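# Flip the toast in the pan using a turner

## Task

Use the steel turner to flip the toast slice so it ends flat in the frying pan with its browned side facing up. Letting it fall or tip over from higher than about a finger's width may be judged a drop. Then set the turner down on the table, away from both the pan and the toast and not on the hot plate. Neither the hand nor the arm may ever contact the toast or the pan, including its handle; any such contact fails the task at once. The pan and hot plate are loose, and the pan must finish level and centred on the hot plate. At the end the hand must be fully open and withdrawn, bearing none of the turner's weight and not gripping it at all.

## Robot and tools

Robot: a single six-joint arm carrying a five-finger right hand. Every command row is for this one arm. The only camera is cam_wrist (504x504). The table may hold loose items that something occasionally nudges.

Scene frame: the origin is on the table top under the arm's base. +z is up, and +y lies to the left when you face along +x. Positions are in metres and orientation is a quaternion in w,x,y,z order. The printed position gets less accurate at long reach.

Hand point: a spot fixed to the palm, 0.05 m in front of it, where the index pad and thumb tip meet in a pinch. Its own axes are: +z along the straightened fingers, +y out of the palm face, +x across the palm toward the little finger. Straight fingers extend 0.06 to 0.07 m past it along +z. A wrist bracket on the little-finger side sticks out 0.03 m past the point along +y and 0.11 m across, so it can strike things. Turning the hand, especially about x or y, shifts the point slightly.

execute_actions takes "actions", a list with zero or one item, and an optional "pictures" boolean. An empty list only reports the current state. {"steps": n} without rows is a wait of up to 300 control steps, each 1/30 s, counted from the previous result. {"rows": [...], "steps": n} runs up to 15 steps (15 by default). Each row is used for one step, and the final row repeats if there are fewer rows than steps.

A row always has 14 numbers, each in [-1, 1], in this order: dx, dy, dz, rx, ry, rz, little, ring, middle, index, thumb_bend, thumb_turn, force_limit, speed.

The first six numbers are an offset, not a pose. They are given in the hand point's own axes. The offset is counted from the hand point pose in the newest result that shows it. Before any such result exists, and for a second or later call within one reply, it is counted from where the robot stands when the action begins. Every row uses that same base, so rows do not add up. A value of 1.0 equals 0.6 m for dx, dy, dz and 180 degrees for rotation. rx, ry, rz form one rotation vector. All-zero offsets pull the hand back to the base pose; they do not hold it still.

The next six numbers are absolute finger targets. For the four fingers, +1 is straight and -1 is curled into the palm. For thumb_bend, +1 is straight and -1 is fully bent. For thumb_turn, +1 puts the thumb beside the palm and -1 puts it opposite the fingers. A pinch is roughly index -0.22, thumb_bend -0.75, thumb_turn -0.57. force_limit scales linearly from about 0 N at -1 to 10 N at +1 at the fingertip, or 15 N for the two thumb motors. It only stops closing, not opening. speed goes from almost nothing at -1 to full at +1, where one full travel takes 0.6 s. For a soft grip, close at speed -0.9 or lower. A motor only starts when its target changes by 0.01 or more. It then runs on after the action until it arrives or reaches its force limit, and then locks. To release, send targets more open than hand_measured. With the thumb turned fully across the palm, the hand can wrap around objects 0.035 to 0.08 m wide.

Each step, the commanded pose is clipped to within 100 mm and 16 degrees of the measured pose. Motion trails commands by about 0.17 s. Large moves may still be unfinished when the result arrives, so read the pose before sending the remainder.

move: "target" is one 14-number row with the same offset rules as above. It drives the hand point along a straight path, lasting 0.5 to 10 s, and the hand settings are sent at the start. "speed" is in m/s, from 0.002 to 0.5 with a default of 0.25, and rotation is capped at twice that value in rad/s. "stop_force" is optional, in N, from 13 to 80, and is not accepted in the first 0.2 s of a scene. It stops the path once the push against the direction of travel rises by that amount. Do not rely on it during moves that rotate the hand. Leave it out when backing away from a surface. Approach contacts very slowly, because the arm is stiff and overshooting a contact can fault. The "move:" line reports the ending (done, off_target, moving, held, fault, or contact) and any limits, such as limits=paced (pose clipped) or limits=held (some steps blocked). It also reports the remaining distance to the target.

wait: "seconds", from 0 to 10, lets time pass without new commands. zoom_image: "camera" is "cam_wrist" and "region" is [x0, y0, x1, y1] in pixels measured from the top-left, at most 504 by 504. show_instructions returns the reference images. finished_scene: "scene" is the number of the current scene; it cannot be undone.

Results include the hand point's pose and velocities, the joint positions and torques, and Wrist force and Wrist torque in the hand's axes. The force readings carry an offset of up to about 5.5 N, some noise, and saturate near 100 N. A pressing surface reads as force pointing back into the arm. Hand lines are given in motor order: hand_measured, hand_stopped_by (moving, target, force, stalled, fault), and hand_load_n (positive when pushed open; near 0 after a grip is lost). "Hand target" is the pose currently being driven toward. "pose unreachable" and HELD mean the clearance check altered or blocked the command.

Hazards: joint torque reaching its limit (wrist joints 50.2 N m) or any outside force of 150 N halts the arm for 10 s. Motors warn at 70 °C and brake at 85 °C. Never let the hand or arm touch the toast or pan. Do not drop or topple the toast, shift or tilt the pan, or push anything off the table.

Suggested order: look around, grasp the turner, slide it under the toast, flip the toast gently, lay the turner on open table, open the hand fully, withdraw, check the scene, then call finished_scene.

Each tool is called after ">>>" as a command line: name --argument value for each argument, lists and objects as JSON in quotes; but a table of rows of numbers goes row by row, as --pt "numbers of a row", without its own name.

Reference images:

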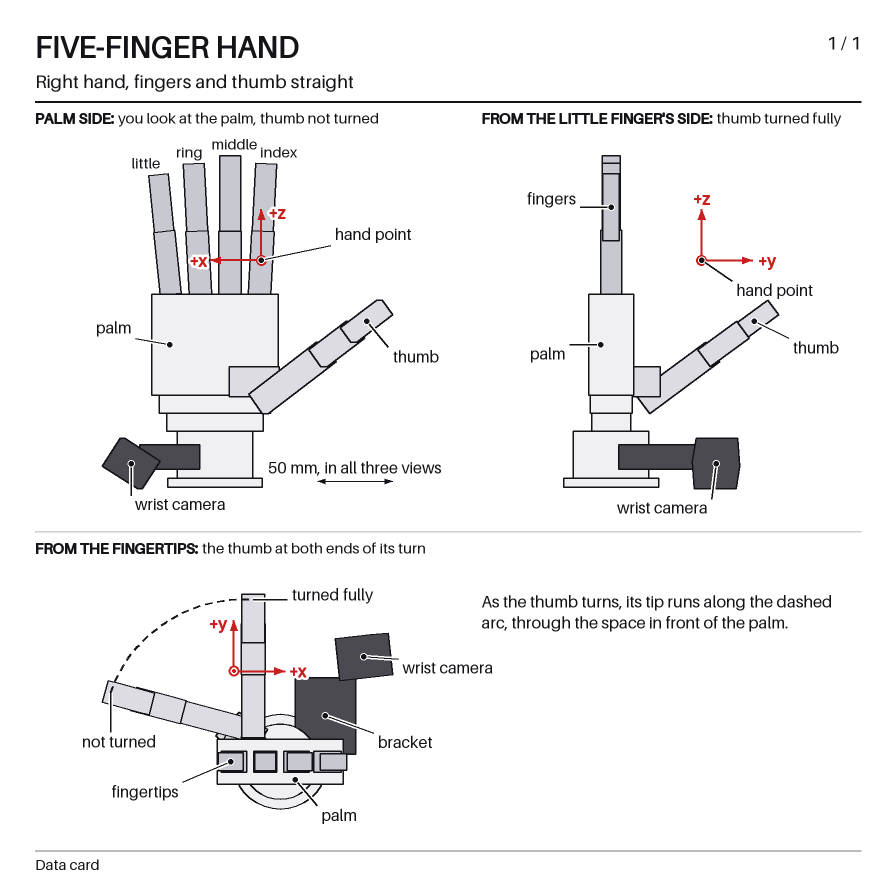

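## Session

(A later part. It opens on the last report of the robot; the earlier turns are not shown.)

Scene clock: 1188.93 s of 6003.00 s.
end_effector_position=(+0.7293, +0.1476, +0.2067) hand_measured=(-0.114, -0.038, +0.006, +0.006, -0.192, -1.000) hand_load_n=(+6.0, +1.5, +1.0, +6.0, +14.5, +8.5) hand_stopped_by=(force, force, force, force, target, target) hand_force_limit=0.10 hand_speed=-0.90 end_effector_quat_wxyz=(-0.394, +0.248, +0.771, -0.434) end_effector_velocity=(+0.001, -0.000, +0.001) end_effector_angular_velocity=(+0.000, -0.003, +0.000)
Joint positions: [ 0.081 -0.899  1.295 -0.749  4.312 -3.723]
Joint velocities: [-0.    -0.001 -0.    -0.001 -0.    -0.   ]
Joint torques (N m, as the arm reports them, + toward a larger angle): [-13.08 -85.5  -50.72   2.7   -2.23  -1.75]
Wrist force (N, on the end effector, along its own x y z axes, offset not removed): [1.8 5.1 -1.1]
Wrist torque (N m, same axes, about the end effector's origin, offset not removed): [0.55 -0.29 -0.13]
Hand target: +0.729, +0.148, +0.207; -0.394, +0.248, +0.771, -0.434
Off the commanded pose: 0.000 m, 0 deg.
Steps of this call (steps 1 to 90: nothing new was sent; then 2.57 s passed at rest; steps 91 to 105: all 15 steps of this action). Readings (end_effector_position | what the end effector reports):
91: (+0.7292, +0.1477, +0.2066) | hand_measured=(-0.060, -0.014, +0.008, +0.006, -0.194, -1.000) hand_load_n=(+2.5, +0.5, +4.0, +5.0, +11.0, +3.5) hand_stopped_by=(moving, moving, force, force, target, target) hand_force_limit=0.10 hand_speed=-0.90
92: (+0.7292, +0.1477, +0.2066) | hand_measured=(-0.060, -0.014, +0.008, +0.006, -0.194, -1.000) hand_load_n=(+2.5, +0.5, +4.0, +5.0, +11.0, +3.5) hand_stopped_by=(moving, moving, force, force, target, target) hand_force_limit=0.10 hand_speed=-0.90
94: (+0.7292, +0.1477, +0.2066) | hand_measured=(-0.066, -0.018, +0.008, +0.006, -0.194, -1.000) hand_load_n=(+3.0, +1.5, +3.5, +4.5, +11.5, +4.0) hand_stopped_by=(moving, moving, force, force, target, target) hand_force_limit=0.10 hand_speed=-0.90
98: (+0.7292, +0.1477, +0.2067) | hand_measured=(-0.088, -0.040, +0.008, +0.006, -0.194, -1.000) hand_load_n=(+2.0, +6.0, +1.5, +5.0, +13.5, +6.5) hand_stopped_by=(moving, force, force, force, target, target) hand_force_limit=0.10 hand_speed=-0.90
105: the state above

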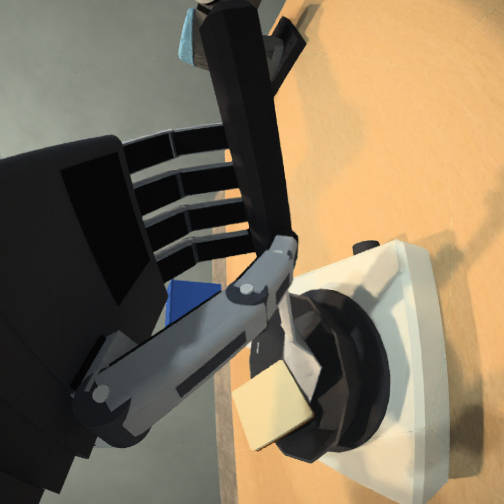

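>>> move --target '[0.0046, 0.0018, 0.0007, 0, -0.01567, -0.0057, -0.36, -0.36, -0.45, -0.45, -0.2, -1, 0.1, -0.9]' --speed 0.012

>>> zoom_image --camera "cam_wrist" --region '[190, 290, 400, 500]'

Scene clock: 1202.27 s of 6003.00 s.
end_effector_position=(+0.7274, +0.1499, +0.2068) hand_measured=(-0.114, -0.038, +0.006, +0.006, -0.192, -1.000) hand_load_n=(+5.5, +1.5, +1.0, +6.0, +14.0, +8.5) hand_stopped_by=(force, force, force, force, target, target) hand_force_limit=0.10 hand_speed=-0.90 end_effector_quat_wxyz=(-0.379, +0.231, +0.783, -0.436) end_effector_velocity=(-0.001, +0.000, -0.000) end_effector_angular_velocity=(+0.002, -0.000, +0.004)
Joint positions: [ 0.093 -0.917  1.319 -0.783  4.282 -3.749]
Joint velocities: [ 0.001 -0.002  0.003 -0.003 -0.002 -0.003]
Joint torques (N m, as the arm reports them, + toward a larger angle): [   9.29 -105.4   -34.25   -1.69   -2.8    -1.43]
Wrist force (N, on the end effector, along its own x y z axes, offset not removed): [0.9 4.1 -0.3]
Wrist torque (N m, same axes, about the end effector's origin, offset not removed): [0.44 -0.18 -0.12]
Hand target: +0.727, +0.150, +0.207; -0.379, +0.230, +0.783, -0.436
Off the commanded pose: 0.000 m, 0 deg.
After step 90, 7.93 s passed at rest.
move: done

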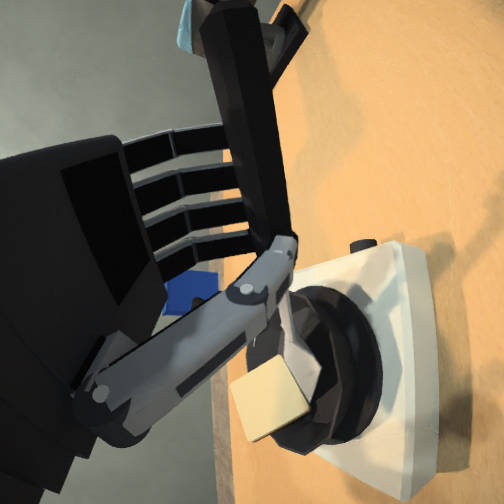

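Region (190, 290, 400, 500) of cam_wrist's 504x504 image, scaled by 2.400, with more detail than that image has.

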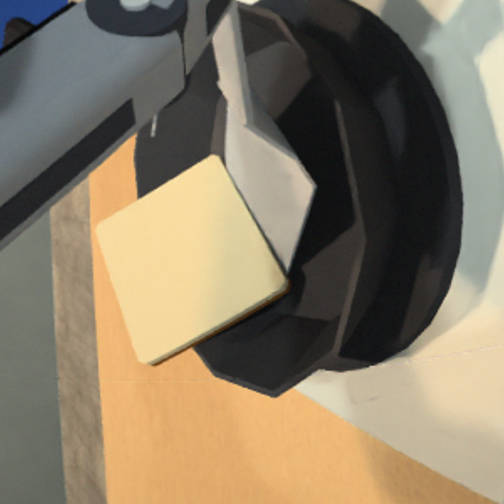

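>>> move --target '[-0.00221, 0.006, -0.00302, 0, 0, 0, -0.36, -0.36, -0.45, -0.45, -0.2, -1, 0.1, -0.9]' --speed 0.004

>>> zoom_image --camera "cam_wrist" --region '[190, 290, 400, 500]'

Scene clock: 1207.73 s of 6003.00 s.
end_effector_position=(+0.7297, +0.1517, +0.2039) hand_measured=(-0.114, -0.038, +0.006, +0.006, -0.192, -1.000) hand_load_n=(+5.5, +2.0, +1.5, +6.5, +13.5, +8.5) hand_stopped_by=(force, force, force, force, target, target) hand_force_limit=0.10 hand_speed=-0.90 end_effector_quat_wxyz=(-0.379, +0.231, +0.783, -0.436) end_effector_velocity=(+0.000, +0.000, +0.000) end_effector_angular_velocity=(+0.000, +0.001, -0.001)
Joint positions: [ 0.094 -0.911  1.314 -0.784  4.283 -3.748]
Joint velocities: [ 0.     0.001 -0.001  0.002  0.001  0.   ]
Joint torques (N m, as the arm reports them, + toward a larger angle): [  9.   -75.   -50.    -1.62   1.93   1.93]
Wrist force (N, on the end effector, along its own x y z axes, offset not removed): [0.4 5.8 -1.5]
Wrist torque (N m, same axes, about the end effector's origin, offset not removed): [0.91 0.02 0.07]
Hand target: +0.730, +0.152, +0.204; -0.379, +0.231, +0.783, -0.436
Off the commanded pose: 0.000 m, 0 deg.
After step 90, 1.20 s passed at rest.
move: done

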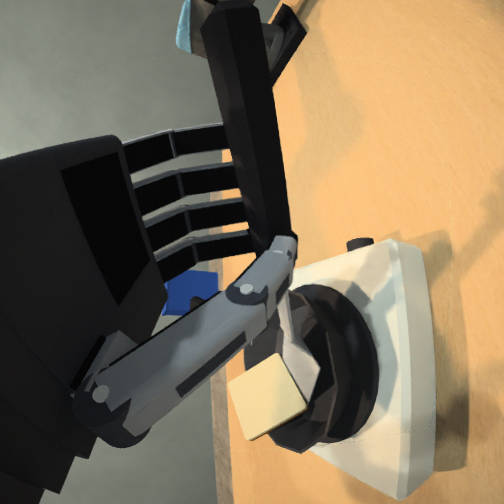

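Region (190, 290, 400, 500) of cam_wrist's 504x504 image, scaled by 2.400, with more detail than that image has.

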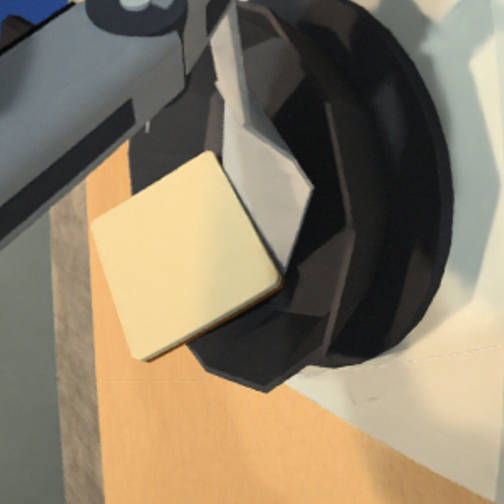

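>>> move --target '[-0.02911, -0.01215, -0.0028, 0, 0, 0, -0.36, -0.36, -0.45, -0.45, -0.2, -1, 0.1, -0.9]' --speed 0.007

>>> zoom_image --camera "cam_wrist" --region '[190, 290, 400, 500]'

Scene clock: 1217.90 s of 6003.00 s.
end_effector_position=(+0.7413, +0.1369, +0.2038) hand_measured=(-0.114, -0.038, +0.006, +0.006, -0.192, -1.000) hand_load_n=(+6.5, +2.0, +1.5, +6.0, +13.5, +8.5) hand_stopped_by=(force, force, force, force, target, target) hand_force_limit=0.10 hand_speed=-0.90 end_effector_quat_wxyz=(-0.379, +0.231, +0.783, -0.436) end_effector_velocity=(+0.001, -0.001, -0.000) end_effector_angular_velocity=(-0.001, -0.000, +0.002)
Joint positions: [ 0.078 -0.9    1.296 -0.78   4.268 -3.755]
Joint velocities: [-0.001  0.001 -0.002 -0.    -0.003 -0.001]
Joint torques (N m, as the arm reports them, + toward a larger angle): [-12.13 -77.3  -51.19   2.1   -2.84  -1.8 ]
Wrist force (N, on the end effector, along its own x y z axes, offset not removed): [5.4 4.3 -1.5]
Wrist torque (N m, same axes, about the end effector's origin, offset not removed): [0.69 -0.68 0.45]
Hand target: +0.741, +0.137, +0.204; -0.379, +0.231, +0.783, -0.436
Off the commanded pose: 0.000 m, 0 deg.
After step 90, 4.23 s passed at rest.
move: done

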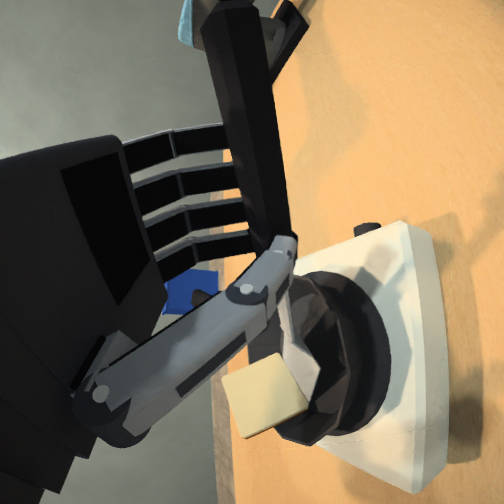

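Region (190, 290, 400, 500) of cam_wrist's 504x504 image, scaled by 2.400, with more detail than that image has.

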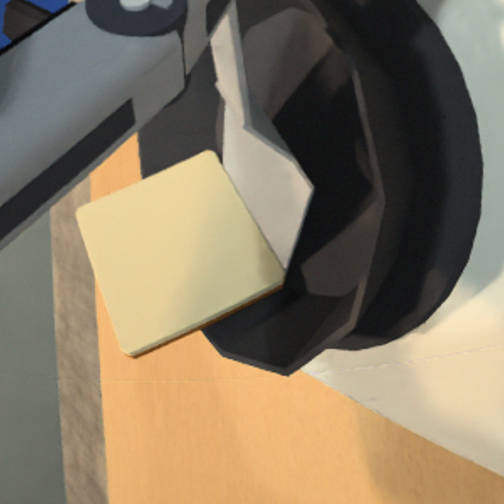

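>>> move --target '[-0.0046, -0.00192, -0.00044, 0, 0, 0, -0.36, -0.36, -0.45, -0.45, -0.2, -1, 0.1, -0.9]' --speed 0.004

>>> zoom_image --camera "cam_wrist" --region '[190, 290, 400, 500]'

Scene clock: 1222.97 s of 6003.00 s.
end_effector_position=(+0.7430, +0.1346, +0.2038) hand_measured=(-0.114, -0.038, +0.006, +0.006, -0.192, -1.000) hand_load_n=(+6.5, +2.0, +1.5, +6.0, +13.5, +8.5) hand_stopped_by=(force, force, force, force, target, target) hand_force_limit=0.10 hand_speed=-0.90 end_effector_quat_wxyz=(-0.379, +0.231, +0.783, -0.436) end_effector_velocity=(+0.000, -0.000, +0.000) end_effector_angular_velocity=(-0.000, +0.000, +0.001)
Joint positions: [ 0.075 -0.899  1.293 -0.779  4.265 -3.756]
Joint velocities: [-0.     0.    -0.001  0.001 -0.001 -0.   ]
Joint torques (N m, as the arm reports them, + toward a larger angle): [-13.55 -76.63 -50.56   2.22  -2.67  -1.98]
Wrist force (N, on the end effector, along its own x y z axes, offset not removed): [-1.7 6.1 -0.3]
Wrist torque (N m, same axes, about the end effector's origin, offset not removed): [1.05 0.31 0.08]
Hand target: +0.743, +0.135, +0.204; -0.379, +0.231, +0.783, -0.436
Off the commanded pose: 0.000 m, 0 deg.
After step 90, 1.13 s passed at rest.
move: done

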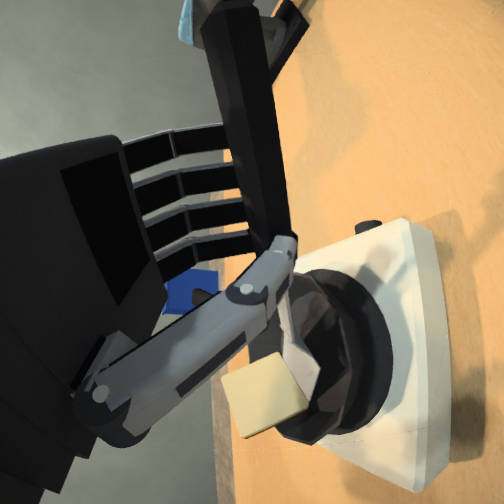

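Region (190, 290, 400, 500) of cam_wrist's 504x504 image, scaled by 2.400, with more detail than that image has.

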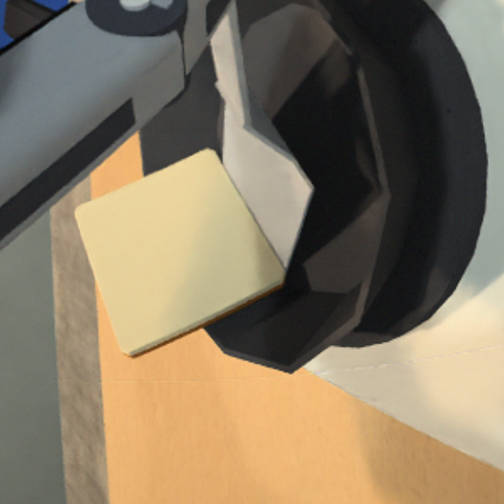

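>>> move --target '[-0.0046, -0.00192, -0.00044, 0, 0, 0, -0.36, -0.36, -0.45, -0.45, -0.2, -1, 0.1, -0.9]' --speed 0.004

>>> zoom_image --camera "cam_wrist" --region '[190, 290, 400, 500]'

Scene clock: 1226.27 s of 6003.00 s.
end_effector_position=(+0.7448, +0.1323, +0.2038) hand_measured=(-0.114, -0.038, +0.006, +0.006, -0.192, -1.000) hand_load_n=(+6.5, +2.0, +1.5, +6.0, +13.5, +8.0) hand_stopped_by=(force, force, force, force, target, target) hand_force_limit=0.10 hand_speed=-0.90 end_effector_quat_wxyz=(-0.379, +0.231, +0.783, -0.436) end_effector_velocity=(+0.001, -0.000, -0.001) end_effector_angular_velocity=(+0.001, -0.002, -0.001)
Joint positions: [ 0.072 -0.897  1.291 -0.778  4.263 -3.757]
Joint velocities: [-0.     0.001 -0.001 -0.002  0.    -0.   ]
Joint torques (N m, as the arm reports them, + toward a larger angle): [-13.34 -76.44 -50.68   2.03  -3.01  -1.92]
Wrist force (N, on the end effector, along its own x y z axes, offset not removed): [1.5 4.9 -0.1]
Wrist torque (N m, same axes, about the end effector's origin, offset not removed): [0.73 0.01 -0.13]
Hand target: +0.745, +0.132, +0.204; -0.379, +0.231, +0.783, -0.436
Off the commanded pose: 0.000 m, 0 deg.
move: done

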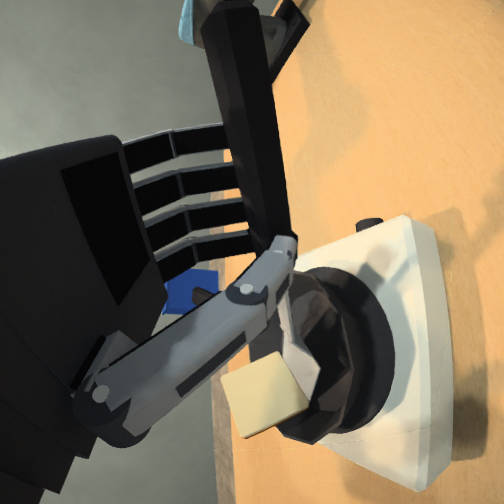

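Region (190, 290, 400, 500) of cam_wrist's 504x504 image, scaled by 2.400, with more detail than that image has.

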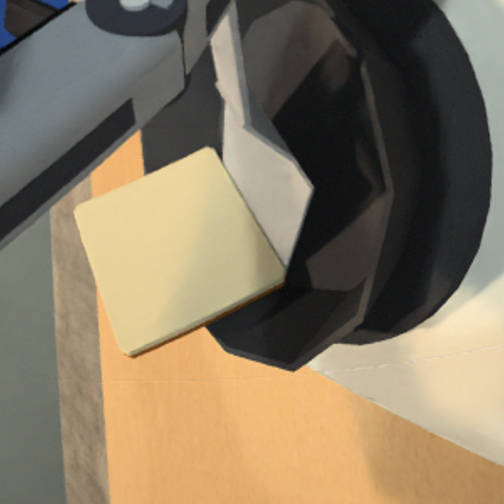

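>>> move --target '[0.02066, 0.00267, -0.00018, 0, 0, 0, -0.36, -0.36, -0.45, -0.45, -0.2, -1, 0.1, -0.9]' --speed 0.006

>>> zoom_image --camera "cam_wrist" --region '[190, 290, 400, 500]'

Scene clock: 1232.93 s of 6003.00 s.
end_effector_position=(+0.7376, +0.1417, +0.2073) hand_measured=(-0.114, -0.038, +0.006, +0.006, -0.192, -1.000) hand_load_n=(+5.5, +1.5, +1.0, +6.0, +14.0, +8.5) hand_stopped_by=(force, force, force, force, target, target) hand_force_limit=0.10 hand_speed=-0.90 end_effector_quat_wxyz=(-0.379, +0.231, +0.783, -0.436) end_effector_velocity=(-0.001, +0.001, +0.001) end_effector_angular_velocity=(-0.000, +0.002, +0.001)
Joint positions: [ 0.083 -0.906  1.3   -0.776  4.273 -3.753]
Joint velocities: [ 0.001 -0.001  0.001  0.002  0.     0.   ]
Joint torques (N m, as the arm reports them, + toward a larger angle): [   9.45 -107.06  -33.35    2.44    1.92    1.97]
Wrist force (N, on the end effector, along its own x y z axes, offset not removed): [3.5 3.1 -0.7]
Wrist torque (N m, same axes, about the end effector's origin, offset not removed): [0.27 -0.59 -0.05]
Hand target: +0.737, +0.142, +0.207; -0.379, +0.231, +0.783, -0.436
Off the commanded pose: 0.000 m, 0 deg.
After step 90, 1.33 s passed at rest.
move: done

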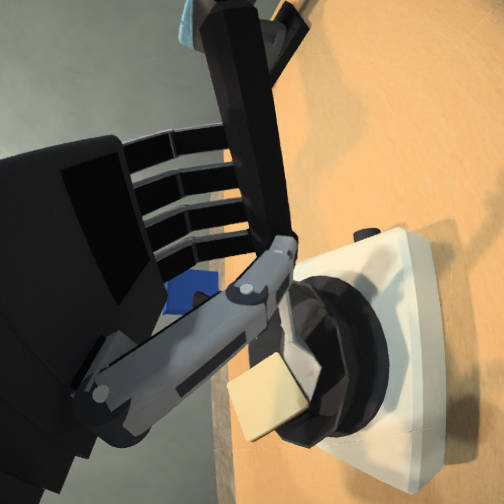

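Region (190, 290, 400, 500) of cam_wrist's 504x504 image, scaled by 2.400, with more detail than that image has.

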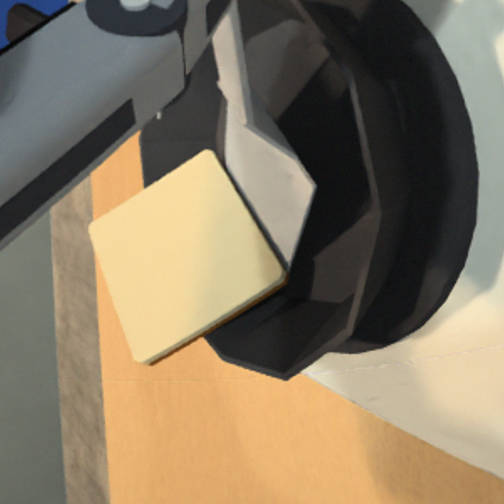

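>>> move --target '[0.01156, -0.00539, -0.0026, 0, 0, 0, -0.36, -0.36, -0.45, -0.45, -0.2, -1, 0.1, -0.9]' --speed 0.005

>>> zoom_image --camera "cam_wrist" --region '[190, 290, 400, 500]'

Scene clock: 1237.90 s of 6003.00 s.
end_effector_position=(+0.7345, +0.1455, +0.2131) hand_measured=(-0.114, -0.038, +0.006, +0.006, -0.192, -1.000) hand_load_n=(+5.5, +1.5, +1.5, +6.0, +14.0, +8.5) hand_stopped_by=(force, force, force, force, target, target) hand_force_limit=0.10 hand_speed=-0.90 end_effector_quat_wxyz=(-0.379, +0.231, +0.783, -0.436) end_effector_velocity=(-0.000, +0.001, +0.001) end_effector_angular_velocity=(+0.000, -0.001, -0.001)
Joint positions: [ 0.087 -0.913  1.3   -0.769  4.277 -3.751]
Joint velocities: [ 0.001 -0.001  0.     0.     0.002  0.   ]
Joint torques (N m, as the arm reports them, + toward a larger angle): [   7.9  -104.03  -50.01    2.42    2.12    1.92]
Wrist force (N, on the end effector, along its own x y z axes, offset not removed): [1.3 5.0 1.4]
Wrist torque (N m, same axes, about the end effector's origin, offset not removed): [0.42 -0.35 -0.02]
Hand target: +0.735, +0.146, +0.213; -0.379, +0.231, +0.783, -0.436
Off the commanded pose: 0.000 m, 0 deg.
After step 90, 0.20 s passed at rest.
move: done

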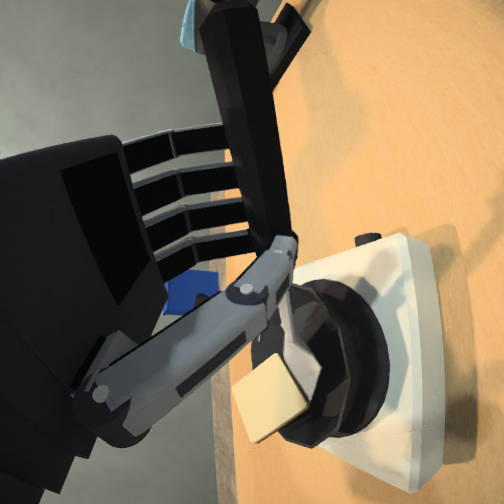

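Region (190, 290, 400, 500) of cam_wrist's 504x504 image, scaled by 2.400, with more detail than that image has.

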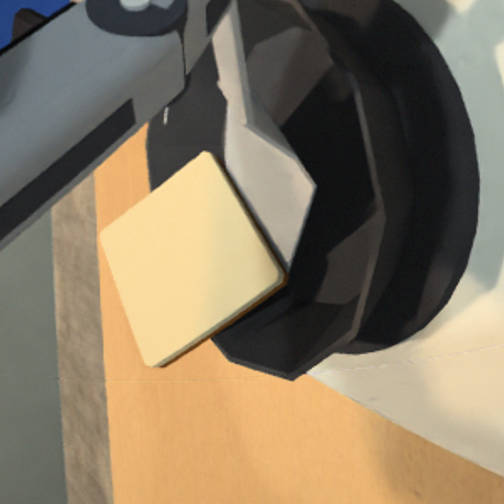

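>>> move --target '[0.00766, 0.0032, 0.00074, 0, 0, 0, -0.36, -0.36, -0.45, -0.45, -0.2, -1, 0.1, -0.9]' --speed 0.005

>>> zoom_image --camera "cam_wrist" --region '[190, 290, 400, 500]'

Scene clock: 1251.63 s of 6003.00 s.
end_effector_position=(+0.7316, +0.1494, +0.2132) hand_measured=(-0.114, -0.038, +0.006, +0.006, -0.192, -1.000) hand_load_n=(+5.5, +1.5, +1.5, +6.0, +14.0, +8.5) hand_stopped_by=(force, force, force, force, target, target) hand_force_limit=0.10 hand_speed=-0.90 end_effector_quat_wxyz=(-0.379, +0.231, +0.783, -0.436) end_effector_velocity=(-0.000, +0.001, +0.000) end_effector_angular_velocity=(-0.000, -0.002, +0.001)
Joint positions: [ 0.091 -0.916  1.304 -0.77   4.281 -3.749]
Joint velocities: [ 0.001 -0.001  0.001 -0.001 -0.     0.001]
Joint torques (N m, as the arm reports them, + toward a larger angle): [  11.47 -104.9   -33.79   -1.46    2.15    2.06]
Wrist force (N, on the end effector, along its own x y z axes, offset not removed): [-0.6 4.8 -1.8]
Wrist torque (N m, same axes, about the end effector's origin, offset not removed): [0.58 0.13 -0.23]
Hand target: +0.731, +0.149, +0.213; -0.379, +0.231, +0.783, -0.436
Off the commanded pose: 0.000 m, 0 deg.
After step 90, 9.53 s passed at rest.
move: done

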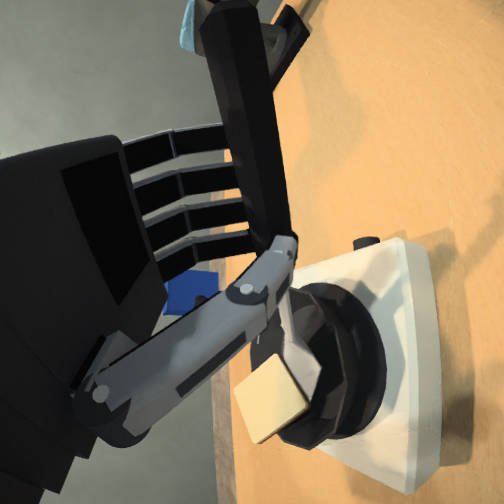

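Region (190, 290, 400, 500) of cam_wrist's 504x504 image, scaled by 2.400, with more detail than that image has.

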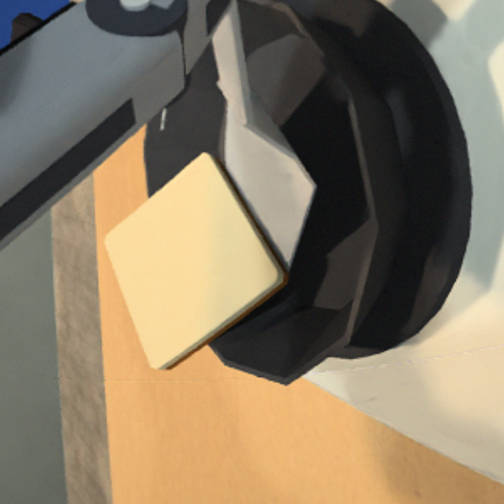

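>>> move --target '[0.00315, 0.03457, 0.0124, 0.00174, -0.01138, 0.03129, -0.36, -0.36, -0.45, -0.45, -0.2, -1, 0.1, -0.9]' --speed 0.012

>>> zoom_image --camera "cam_wrist" --region '[190, 290, 400, 500]'

Scene clock: 1263.60 s of 6003.00 s.
end_effector_position=(+0.7252, +0.1575, +0.1938) hand_measured=(-0.114, -0.038, +0.006, +0.006, -0.192, -1.000) hand_load_n=(+5.5, +1.5, +1.0, +6.0, +14.0, +8.5) hand_stopped_by=(force, force, force, force, target, target) hand_force_limit=0.10 hand_speed=-0.90 end_effector_quat_wxyz=(-0.344, +0.260, +0.776, -0.460) end_effector_velocity=(-0.000, -0.000, -0.001) end_effector_angular_velocity=(-0.005, -0.003, +0.001)
Joint positions: [ 0.116 -0.92   1.347 -0.819  4.27  -3.648]
Joint velocities: [ 0.001 -0.     0.002 -0.001 -0.002  0.006]
Joint torques (N m, as the arm reports them, + toward a larger angle): [  10.02 -103.84  -32.99   -1.35   -2.75    1.64]
Wrist force (N, on the end effector, along its own x y z axes, offset not removed): [-1.3 5.1 2.0]
Wrist torque (N m, same axes, about the end effector's origin, offset not removed): [0.46 0.23 -0.26]
Hand target: +0.725, +0.158, +0.194; -0.344, +0.260, +0.776, -0.460
Off the commanded pose: 0.000 m, 0 deg.
After step 90, 4.37 s passed at rest.
move: done

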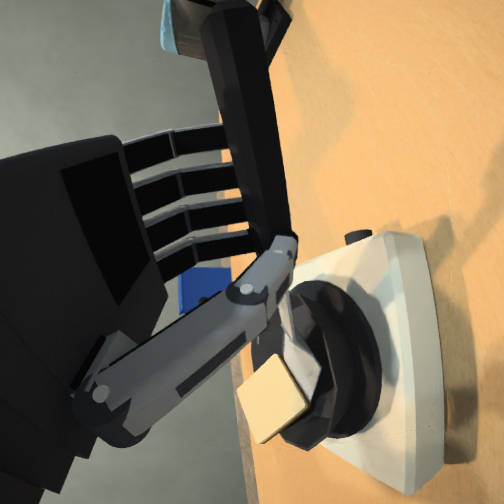

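Region (190, 290, 400, 500) of cam_wrist's 504x504 image, scaled by 2.400, with more detail than that image has.

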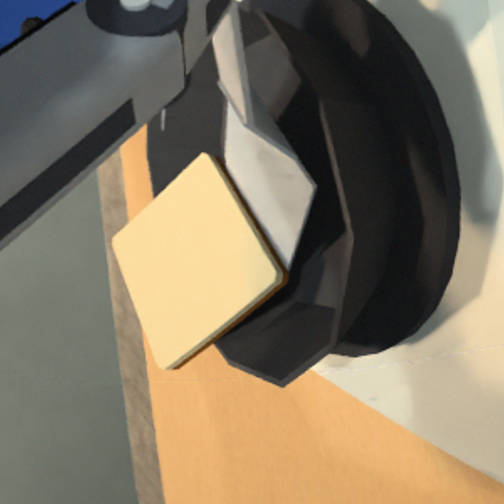

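>>> move --target '[-0.00999, -0.00018, 0.00049, 0, 0, 0, -0.36, -0.36, -0.45, -0.45, -0.2, -1, 0.1, -0.9]' --speed 0.005

>>> zoom_image --camera "cam_wrist" --region '[190, 290, 400, 500]'

Scene clock: 1268.73 s of 6003.00 s.
end_effector_position=(+0.7286, +0.1531, +0.1921) hand_measured=(-0.114, -0.038, +0.006, +0.006, -0.192, -1.000) hand_load_n=(+5.5, +1.5, +1.0, +6.0, +14.0, +8.5) hand_stopped_by=(force, force, force, force, target, target) hand_force_limit=0.10 hand_speed=-0.90 end_effector_quat_wxyz=(-0.344, +0.260, +0.776, -0.460) end_effector_velocity=(+0.001, -0.002, -0.001) end_effector_angular_velocity=(-0.000, +0.000, +0.000)
Joint positions: [ 0.11  -0.916  1.343 -0.821  4.265 -3.65 ]
Joint velocities: [-0.002  0.002 -0.001 -0.001 -0.002 -0.001]
Joint torques (N m, as the arm reports them, + toward a larger angle): [-14.49 -76.1  -50.5   -1.53  -2.5   -1.81]
Wrist force (N, on the end effector, along its own x y z axes, offset not removed): [1.7 4.2 -1.4]
Wrist torque (N m, same axes, about the end effector's origin, offset not removed): [0.62 -0.15 -0.14]
Hand target: +0.729, +0.153, +0.192; -0.344, +0.260, +0.776, -0.460
Off the commanded pose: 0.000 m, 0 deg.
After step 90, 0.70 s passed at rest.
move: done

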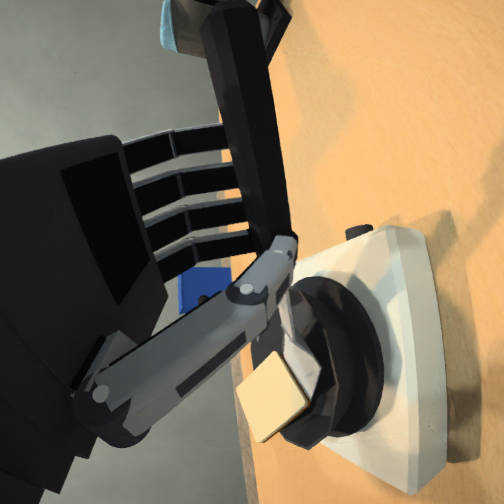

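Region (190, 290, 400, 500) of cam_wrist's 504x504 image, scaled by 2.400, with more detail than that image has.

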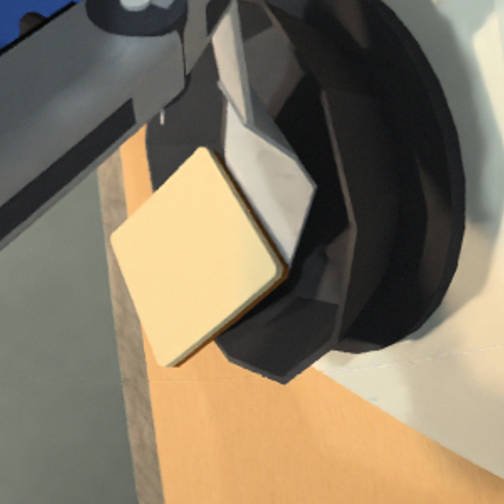

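>>> move --target '[-0.01498, -0.00027, 0.00074, 0, 0, 0, -0.36, -0.36, -0.45, -0.45, -0.2, -1, 0.1, -0.9]' --speed 0.006

>>> zoom_image --camera "cam_wrist" --region '[190, 290, 400, 500]'

Scene clock: 1279.83 s of 6003.00 s.
end_effector_position=(+0.7338, +0.1465, +0.1895) hand_measured=(-0.114, -0.038, +0.006, +0.006, -0.192, -1.000) hand_load_n=(+5.5, +1.5, +1.0, +6.0, +14.0, +8.5) hand_stopped_by=(force, force, force, force, target, target) hand_force_limit=0.10 hand_speed=-0.90 end_effector_quat_wxyz=(-0.344, +0.260, +0.776, -0.460) end_effector_velocity=(+0.001, -0.002, -0.001) end_effector_angular_velocity=(-0.000, +0.001, -0.001)
Joint positions: [ 0.103 -0.909  1.338 -0.823  4.258 -3.653]
Joint velocities: [-0.002  0.001 -0.001 -0.    -0.001 -0.001]
Joint torques (N m, as the arm reports them, + toward a larger angle): [-13.42 -79.59 -49.8   -1.33  -2.9   -1.78]
Wrist force (N, on the end effector, along its own x y z axes, offset not removed): [1.0 3.9 -2.2]
Wrist torque (N m, same axes, about the end effector's origin, offset not removed): [0.50 0.09 -0.06]
Hand target: +0.734, +0.146, +0.189; -0.344, +0.260, +0.776, -0.460
Off the commanded pose: 0.000 m, 0 deg.
After step 90, 6.40 s passed at rest.
move: done

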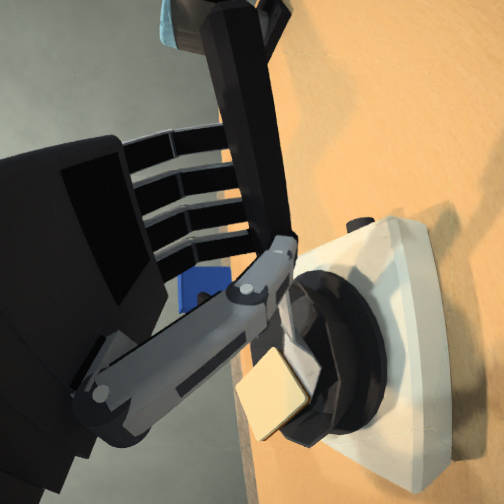

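Region (190, 290, 400, 500) of cam_wrist's 504x504 image, scaled by 2.400, with more detail than that image has.

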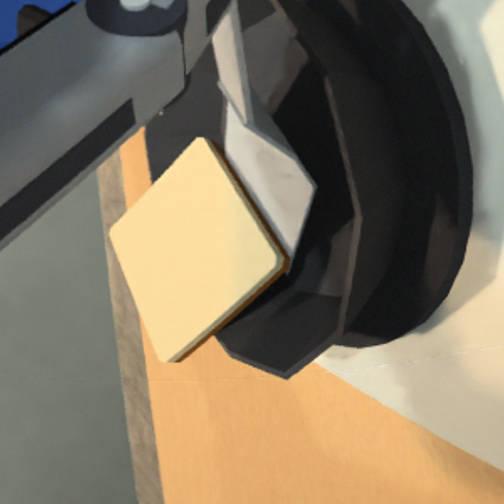

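>>> move --target '[0.01689, 0.00189, -0.00026, 0, 0, 0, -0.36, -0.36, -0.45, -0.45, -0.2, -1, 0.1, -0.9]' --speed 0.006

>>> zoom_image --camera "cam_wrist" --region '[190, 290, 400, 500]'

Scene clock: 1305.20 s of 6003.00 s.
end_effector_position=(+0.7277, +0.1542, +0.1915) hand_measured=(-0.114, -0.038, +0.006, +0.006, -0.192, -1.000) hand_load_n=(+5.5, +1.5, +1.0, +6.0, +14.0, +8.5) hand_stopped_by=(force, force, force, force, target, target) hand_force_limit=0.10 hand_speed=-0.90 end_effector_quat_wxyz=(-0.344, +0.260, +0.776, -0.460) end_effector_velocity=(-0.001, +0.001, -0.000) end_effector_angular_velocity=(-0.000, -0.001, +0.001)
Joint positions: [ 0.112 -0.916  1.345 -0.822  4.267 -3.65 ]
Joint velocities: [ 0.002 -0.001  0.001 -0.002  0.001  0.001]
Joint torques (N m, as the arm reports them, + toward a larger angle): [   9.   -103.48  -33.48    2.36    1.84    2.13]
Wrist force (N, on the end effector, along its own x y z axes, offset not removed): [-1.2 5.3 -4.3]
Wrist torque (N m, same axes, about the end effector's origin, offset not removed): [0.73 0.34 -0.24]
Hand target: +0.728, +0.154, +0.192; -0.344, +0.260, +0.776, -0.460
Off the commanded pose: 0.000 m, 0 deg.
After step 90, 20.43 s passed at rest.
move: done

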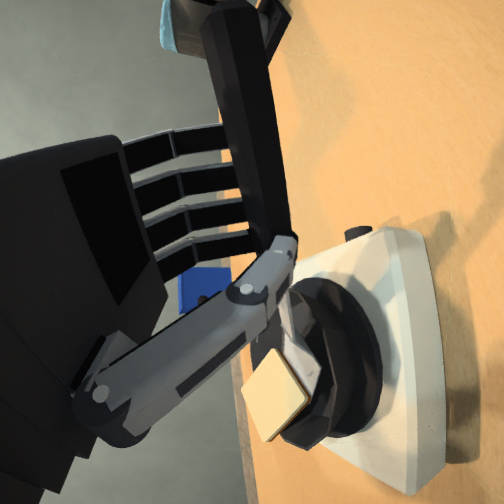

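Region (190, 290, 400, 500) of cam_wrist's 504x504 image, scaled by 2.400, with more detail than that image has.

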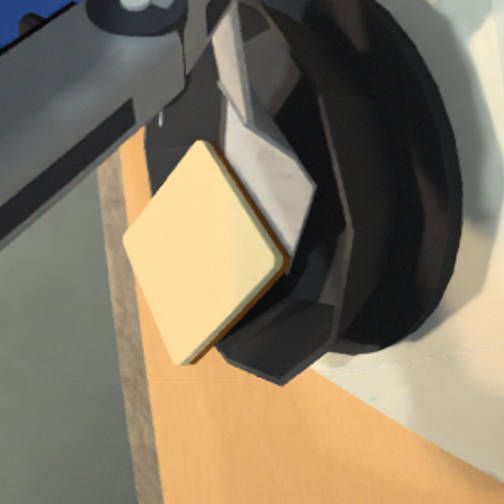

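>>> move --target '[0.01322, 0.0024, 0.00014, 0, 0, 0, -0.36, -0.36, -0.45, -0.45, -0.2, -1, 0.1, -0.9]' --speed 0.006

>>> zoom_image --camera "cam_wrist" --region '[190, 290, 400, 500]'

Scene clock: 1313.53 s of 6003.00 s.
end_effector_position=(+0.7229, +0.1604, +0.1925) hand_measured=(-0.114, -0.038, +0.006, +0.006, -0.192, -1.000) hand_load_n=(+5.5, +1.5, +1.0, +6.0, +14.0, +8.5) hand_stopped_by=(force, force, force, force, target, target) hand_force_limit=0.10 hand_speed=-0.90 end_effector_quat_wxyz=(-0.344, +0.260, +0.776, -0.460) end_effector_velocity=(-0.001, +0.001, +0.000) end_effector_angular_velocity=(+0.000, +0.002, -0.001)
Joint positions: [ 0.119 -0.921  1.351 -0.822  4.273 -3.647]
Joint velocities: [ 0.001 -0.     0.001  0.002  0.002  0.   ]
Joint torques (N m, as the arm reports them, + toward a larger angle): [   9.05 -104.61  -31.9     2.19    1.8     1.96]
Wrist force (N, on the end effector, along its own x y z axes, offset not removed): [2.6 7.1 -2.7]
Wrist torque (N m, same axes, about the end effector's origin, offset not removed): [0.92 -0.19 0.02]
Hand target: +0.723, +0.161, +0.193; -0.344, +0.260, +0.776, -0.460
Off the commanded pose: 0.000 m, 0 deg.
After step 90, 3.80 s passed at rest.
move: done

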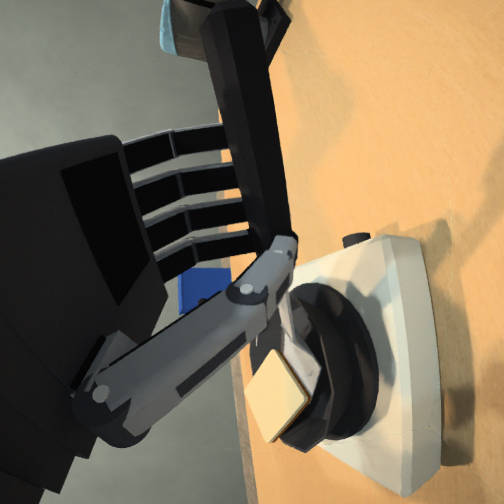

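Region (190, 290, 400, 500) of cam_wrist's 504x504 image, scaled by 2.400, with more detail than that image has.

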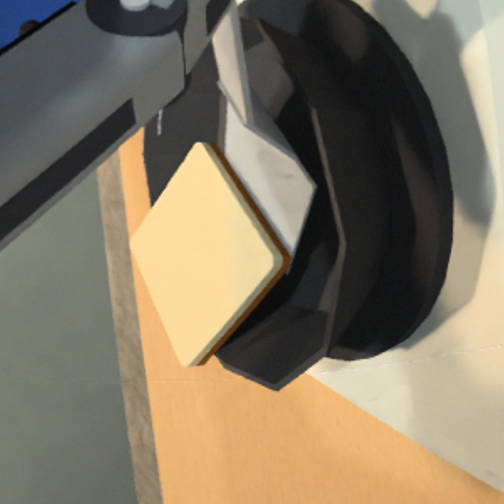

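>>> move --target '[0.01322, 0.0024, 0.00014, 0, 0, 0, -0.36, -0.36, -0.45, -0.45, -0.2, -1, 0.1, -0.9]' --speed 0.006

>>> zoom_image --camera "cam_wrist" --region '[190, 290, 400, 500]'

Scene clock: 1318.07 s of 6003.00 s.
end_effector_position=(+0.7181, +0.1666, +0.1935) hand_measured=(-0.114, -0.038, +0.006, +0.006, -0.192, -1.000) hand_load_n=(+5.5, +1.5, +1.0, +6.0, +14.0, +8.5) hand_stopped_by=(force, force, force, force, target, target) hand_force_limit=0.10 hand_speed=-0.90 end_effector_quat_wxyz=(-0.344, +0.260, +0.776, -0.460) end_effector_velocity=(-0.001, +0.001, +0.001) end_effector_angular_velocity=(-0.001, -0.000, +0.001)
Joint positions: [ 0.126 -0.925  1.357 -0.822  4.28  -3.644]
Joint velocities: [ 0.001 -0.002  0.001  0.001  0.     0.001]
Joint torques (N m, as the arm reports them, + toward a larger angle): [   9.18 -103.08  -33.05    2.25    2.48    2.17]
Wrist force (N, on the end effector, along its own x y z axes, offset not removed): [-0.5 4.2 -1.6]
Wrist torque (N m, same axes, about the end effector's origin, offset not removed): [0.65 0.16 -0.22]
Hand target: +0.718, +0.167, +0.194; -0.344, +0.260, +0.776, -0.460
Off the commanded pose: 0.000 m, 0 deg.
move: done

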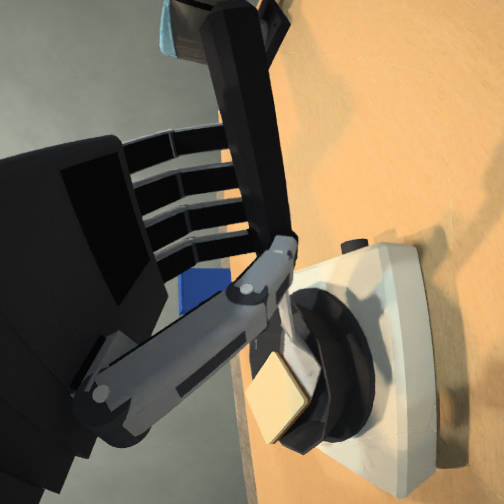

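Region (190, 290, 400, 500) of cam_wrist's 504x504 image, scaled by 2.400, with more detail than that image has.

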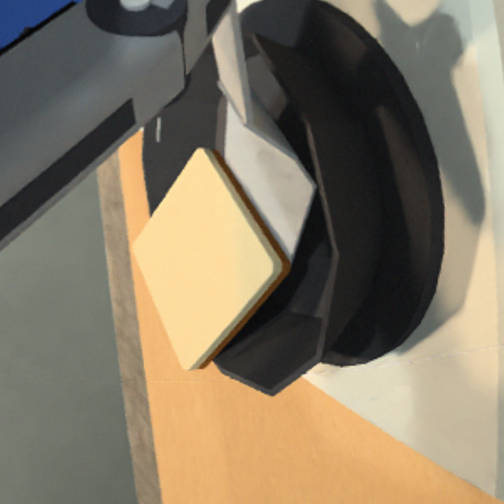

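>>> move --target '[0.00769, 0.01734, 0.00588, 0.00174, -0.01138, 0.03129, -0.36, -0.36, -0.45, -0.45, -0.2, -1, 0.1, -0.9]' --speed 0.015

>>> zoom_image --camera "cam_wrist" --region '[190, 290, 400, 500]'

Scene clock: 1332.70 s of 6003.00 s.
end_effector_position=(+0.7134, +0.1726, +0.1845) hand_measured=(-0.114, -0.038, +0.006, +0.006, -0.192, -1.000) hand_load_n=(+5.5, +1.5, +1.0, +6.0, +14.0, +8.5) hand_stopped_by=(force, force, force, force, target, target) hand_force_limit=0.10 hand_speed=-0.90 end_effector_quat_wxyz=(-0.308, +0.288, +0.767, -0.483) end_effector_velocity=(-0.000, +0.000, -0.000) end_effector_angular_velocity=(-0.005, -0.004, -0.001)
Joint positions: [ 0.148 -0.931  1.386 -0.852  4.266 -3.542]
Joint velocities: [ 0.001 -0.001  0.002 -0.001 -0.     0.007]
Joint torques (N m, as the arm reports them, + toward a larger angle): [  10.05 -103.27  -32.69   -1.49   -2.76    2.21]
Wrist force (N, on the end effector, along its own x y z axes, offset not removed): [4.8 6.3 -3.4]
Wrist torque (N m, same axes, about the end effector's origin, offset not removed): [0.92 -0.59 -0.11]
Hand target: +0.713, +0.173, +0.184; -0.308, +0.288, +0.767, -0.483
Off the commanded pose: 0.000 m, 0 deg.
After step 90, 7.93 s passed at rest.
move: done

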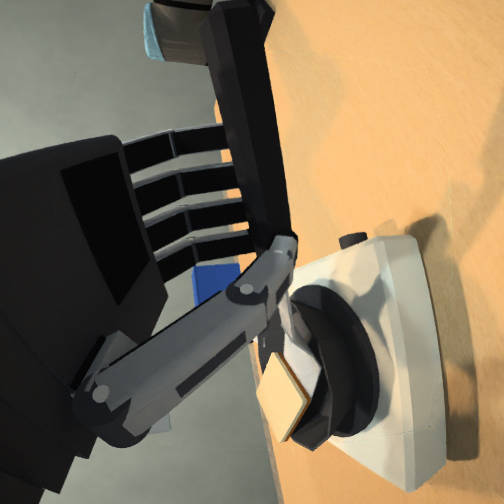

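Region (190, 290, 400, 500) of cam_wrist's 504x504 image, scaled by 2.400, with more detail than that image has.

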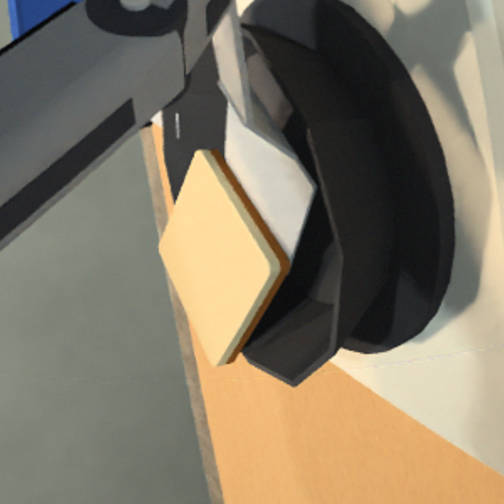

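>>> move --target '[0.00738, 0.01725, 0.00587, 0.00174, -0.01138, 0.03129, -0.36, -0.36, -0.45, -0.45, -0.2, -1, 0.1, -0.9]' --speed 0.015

>>> zoom_image --camera "cam_wrist" --region '[190, 290, 400, 500]'

Scene clock: 1341.80 s of 6003.00 s.
end_effector_position=(+0.7095, +0.1777, +0.1747) hand_measured=(-0.114, -0.038, +0.006, +0.006, -0.192, -1.000) hand_load_n=(+5.5, +1.5, +1.0, +6.0, +14.0, +8.5) hand_stopped_by=(force, force, force, force, target, target) hand_force_limit=0.10 hand_speed=-0.90 end_effector_quat_wxyz=(-0.272, +0.316, +0.756, -0.505) end_effector_velocity=(-0.000, +0.000, -0.000) end_effector_angular_velocity=(-0.006, -0.004, -0.000)
Joint positions: [ 0.17  -0.933  1.412 -0.881  4.251 -3.438]
Joint velocities: [ 0.001 -0.001  0.002 -0.001 -0.001  0.007]
Joint torques (N m, as the arm reports them, + toward a larger angle): [   7.73 -103.14  -31.79   -1.85   -2.49    1.86]
Wrist force (N, on the end effector, along its own x y z axes, offset not removed): [5.1 4.8 0.1]
Wrist torque (N m, same axes, about the end effector's origin, offset not removed): [0.53 -0.52 -0.14]
Hand target: +0.709, +0.178, +0.175; -0.271, +0.316, +0.756, -0.505
Off the commanded pose: 0.000 m, 0 deg.
After step 90, 2.40 s passed at rest.
move: done

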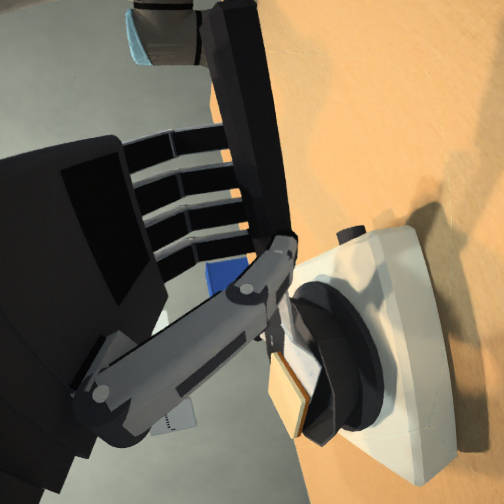

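Region (190, 290, 400, 500) of cam_wrist's 504x504 image, scaled by 2.400, with more detail than that image has.

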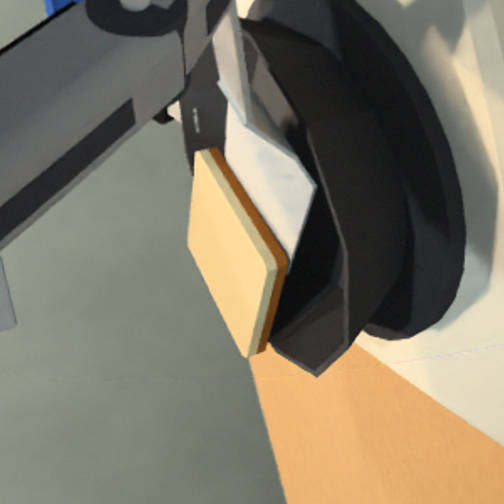

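>>> move --target '[-0.01708, 0.00438, 0.00255, 0, 0, 0, -0.36, -0.36, -0.45, -0.45, -0.2, -1, 0.1, -0.9]' --speed 0.006

>>> zoom_image --camera "cam_wrist" --region '[190, 290, 400, 500]'

Scene clock: 1353.30 s of 6003.00 s.
end_effector_position=(+0.7155, +0.1700, +0.1709) hand_measured=(-0.114, -0.038, +0.006, +0.006, -0.192, -1.000) hand_load_n=(+5.5, +1.5, +1.0, +6.0, +14.0, +8.5) hand_stopped_by=(force, force, force, force, target, target) hand_force_limit=0.10 hand_speed=-0.90 end_effector_quat_wxyz=(-0.272, +0.316, +0.756, -0.505) end_effector_velocity=(+0.001, -0.001, -0.001) end_effector_angular_velocity=(+0.000, -0.001, +0.000)
Joint positions: [ 0.16  -0.926  1.408 -0.885  4.242 -3.442]
Joint velocities: [-0.001  0.001 -0.    -0.002 -0.001 -0.001]
Joint torques (N m, as the arm reports them, + toward a larger angle): [-13.9  -75.19 -48.53  -1.43  -2.74  -1.68]
Wrist force (N, on the end effector, along its own x y z axes, offset not removed): [-0.7 6.4 2.1]
Wrist torque (N m, same axes, about the end effector's origin, offset not removed): [0.44 0.05 -0.19]
Hand target: +0.716, +0.170, +0.171; -0.272, +0.316, +0.756, -0.505
Off the commanded pose: 0.000 m, 0 deg.
After step 90, 6.50 s passed at rest.
move: done

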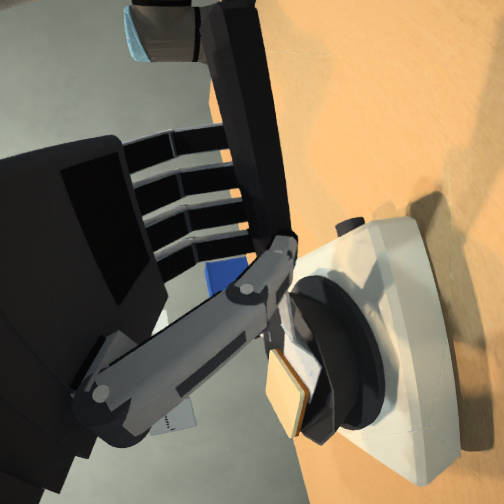

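Region (190, 290, 400, 500) of cam_wrist's 504x504 image, scaled by 2.400, with more detail than that image has.

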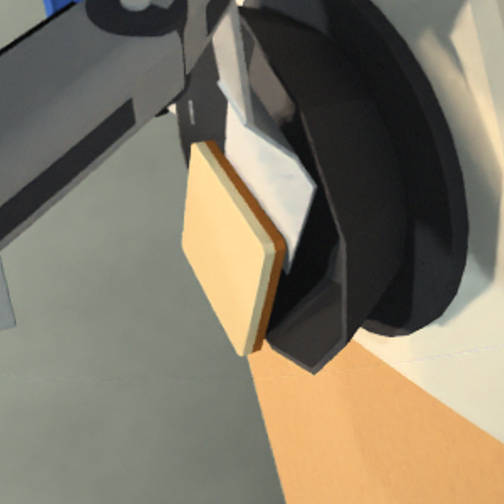

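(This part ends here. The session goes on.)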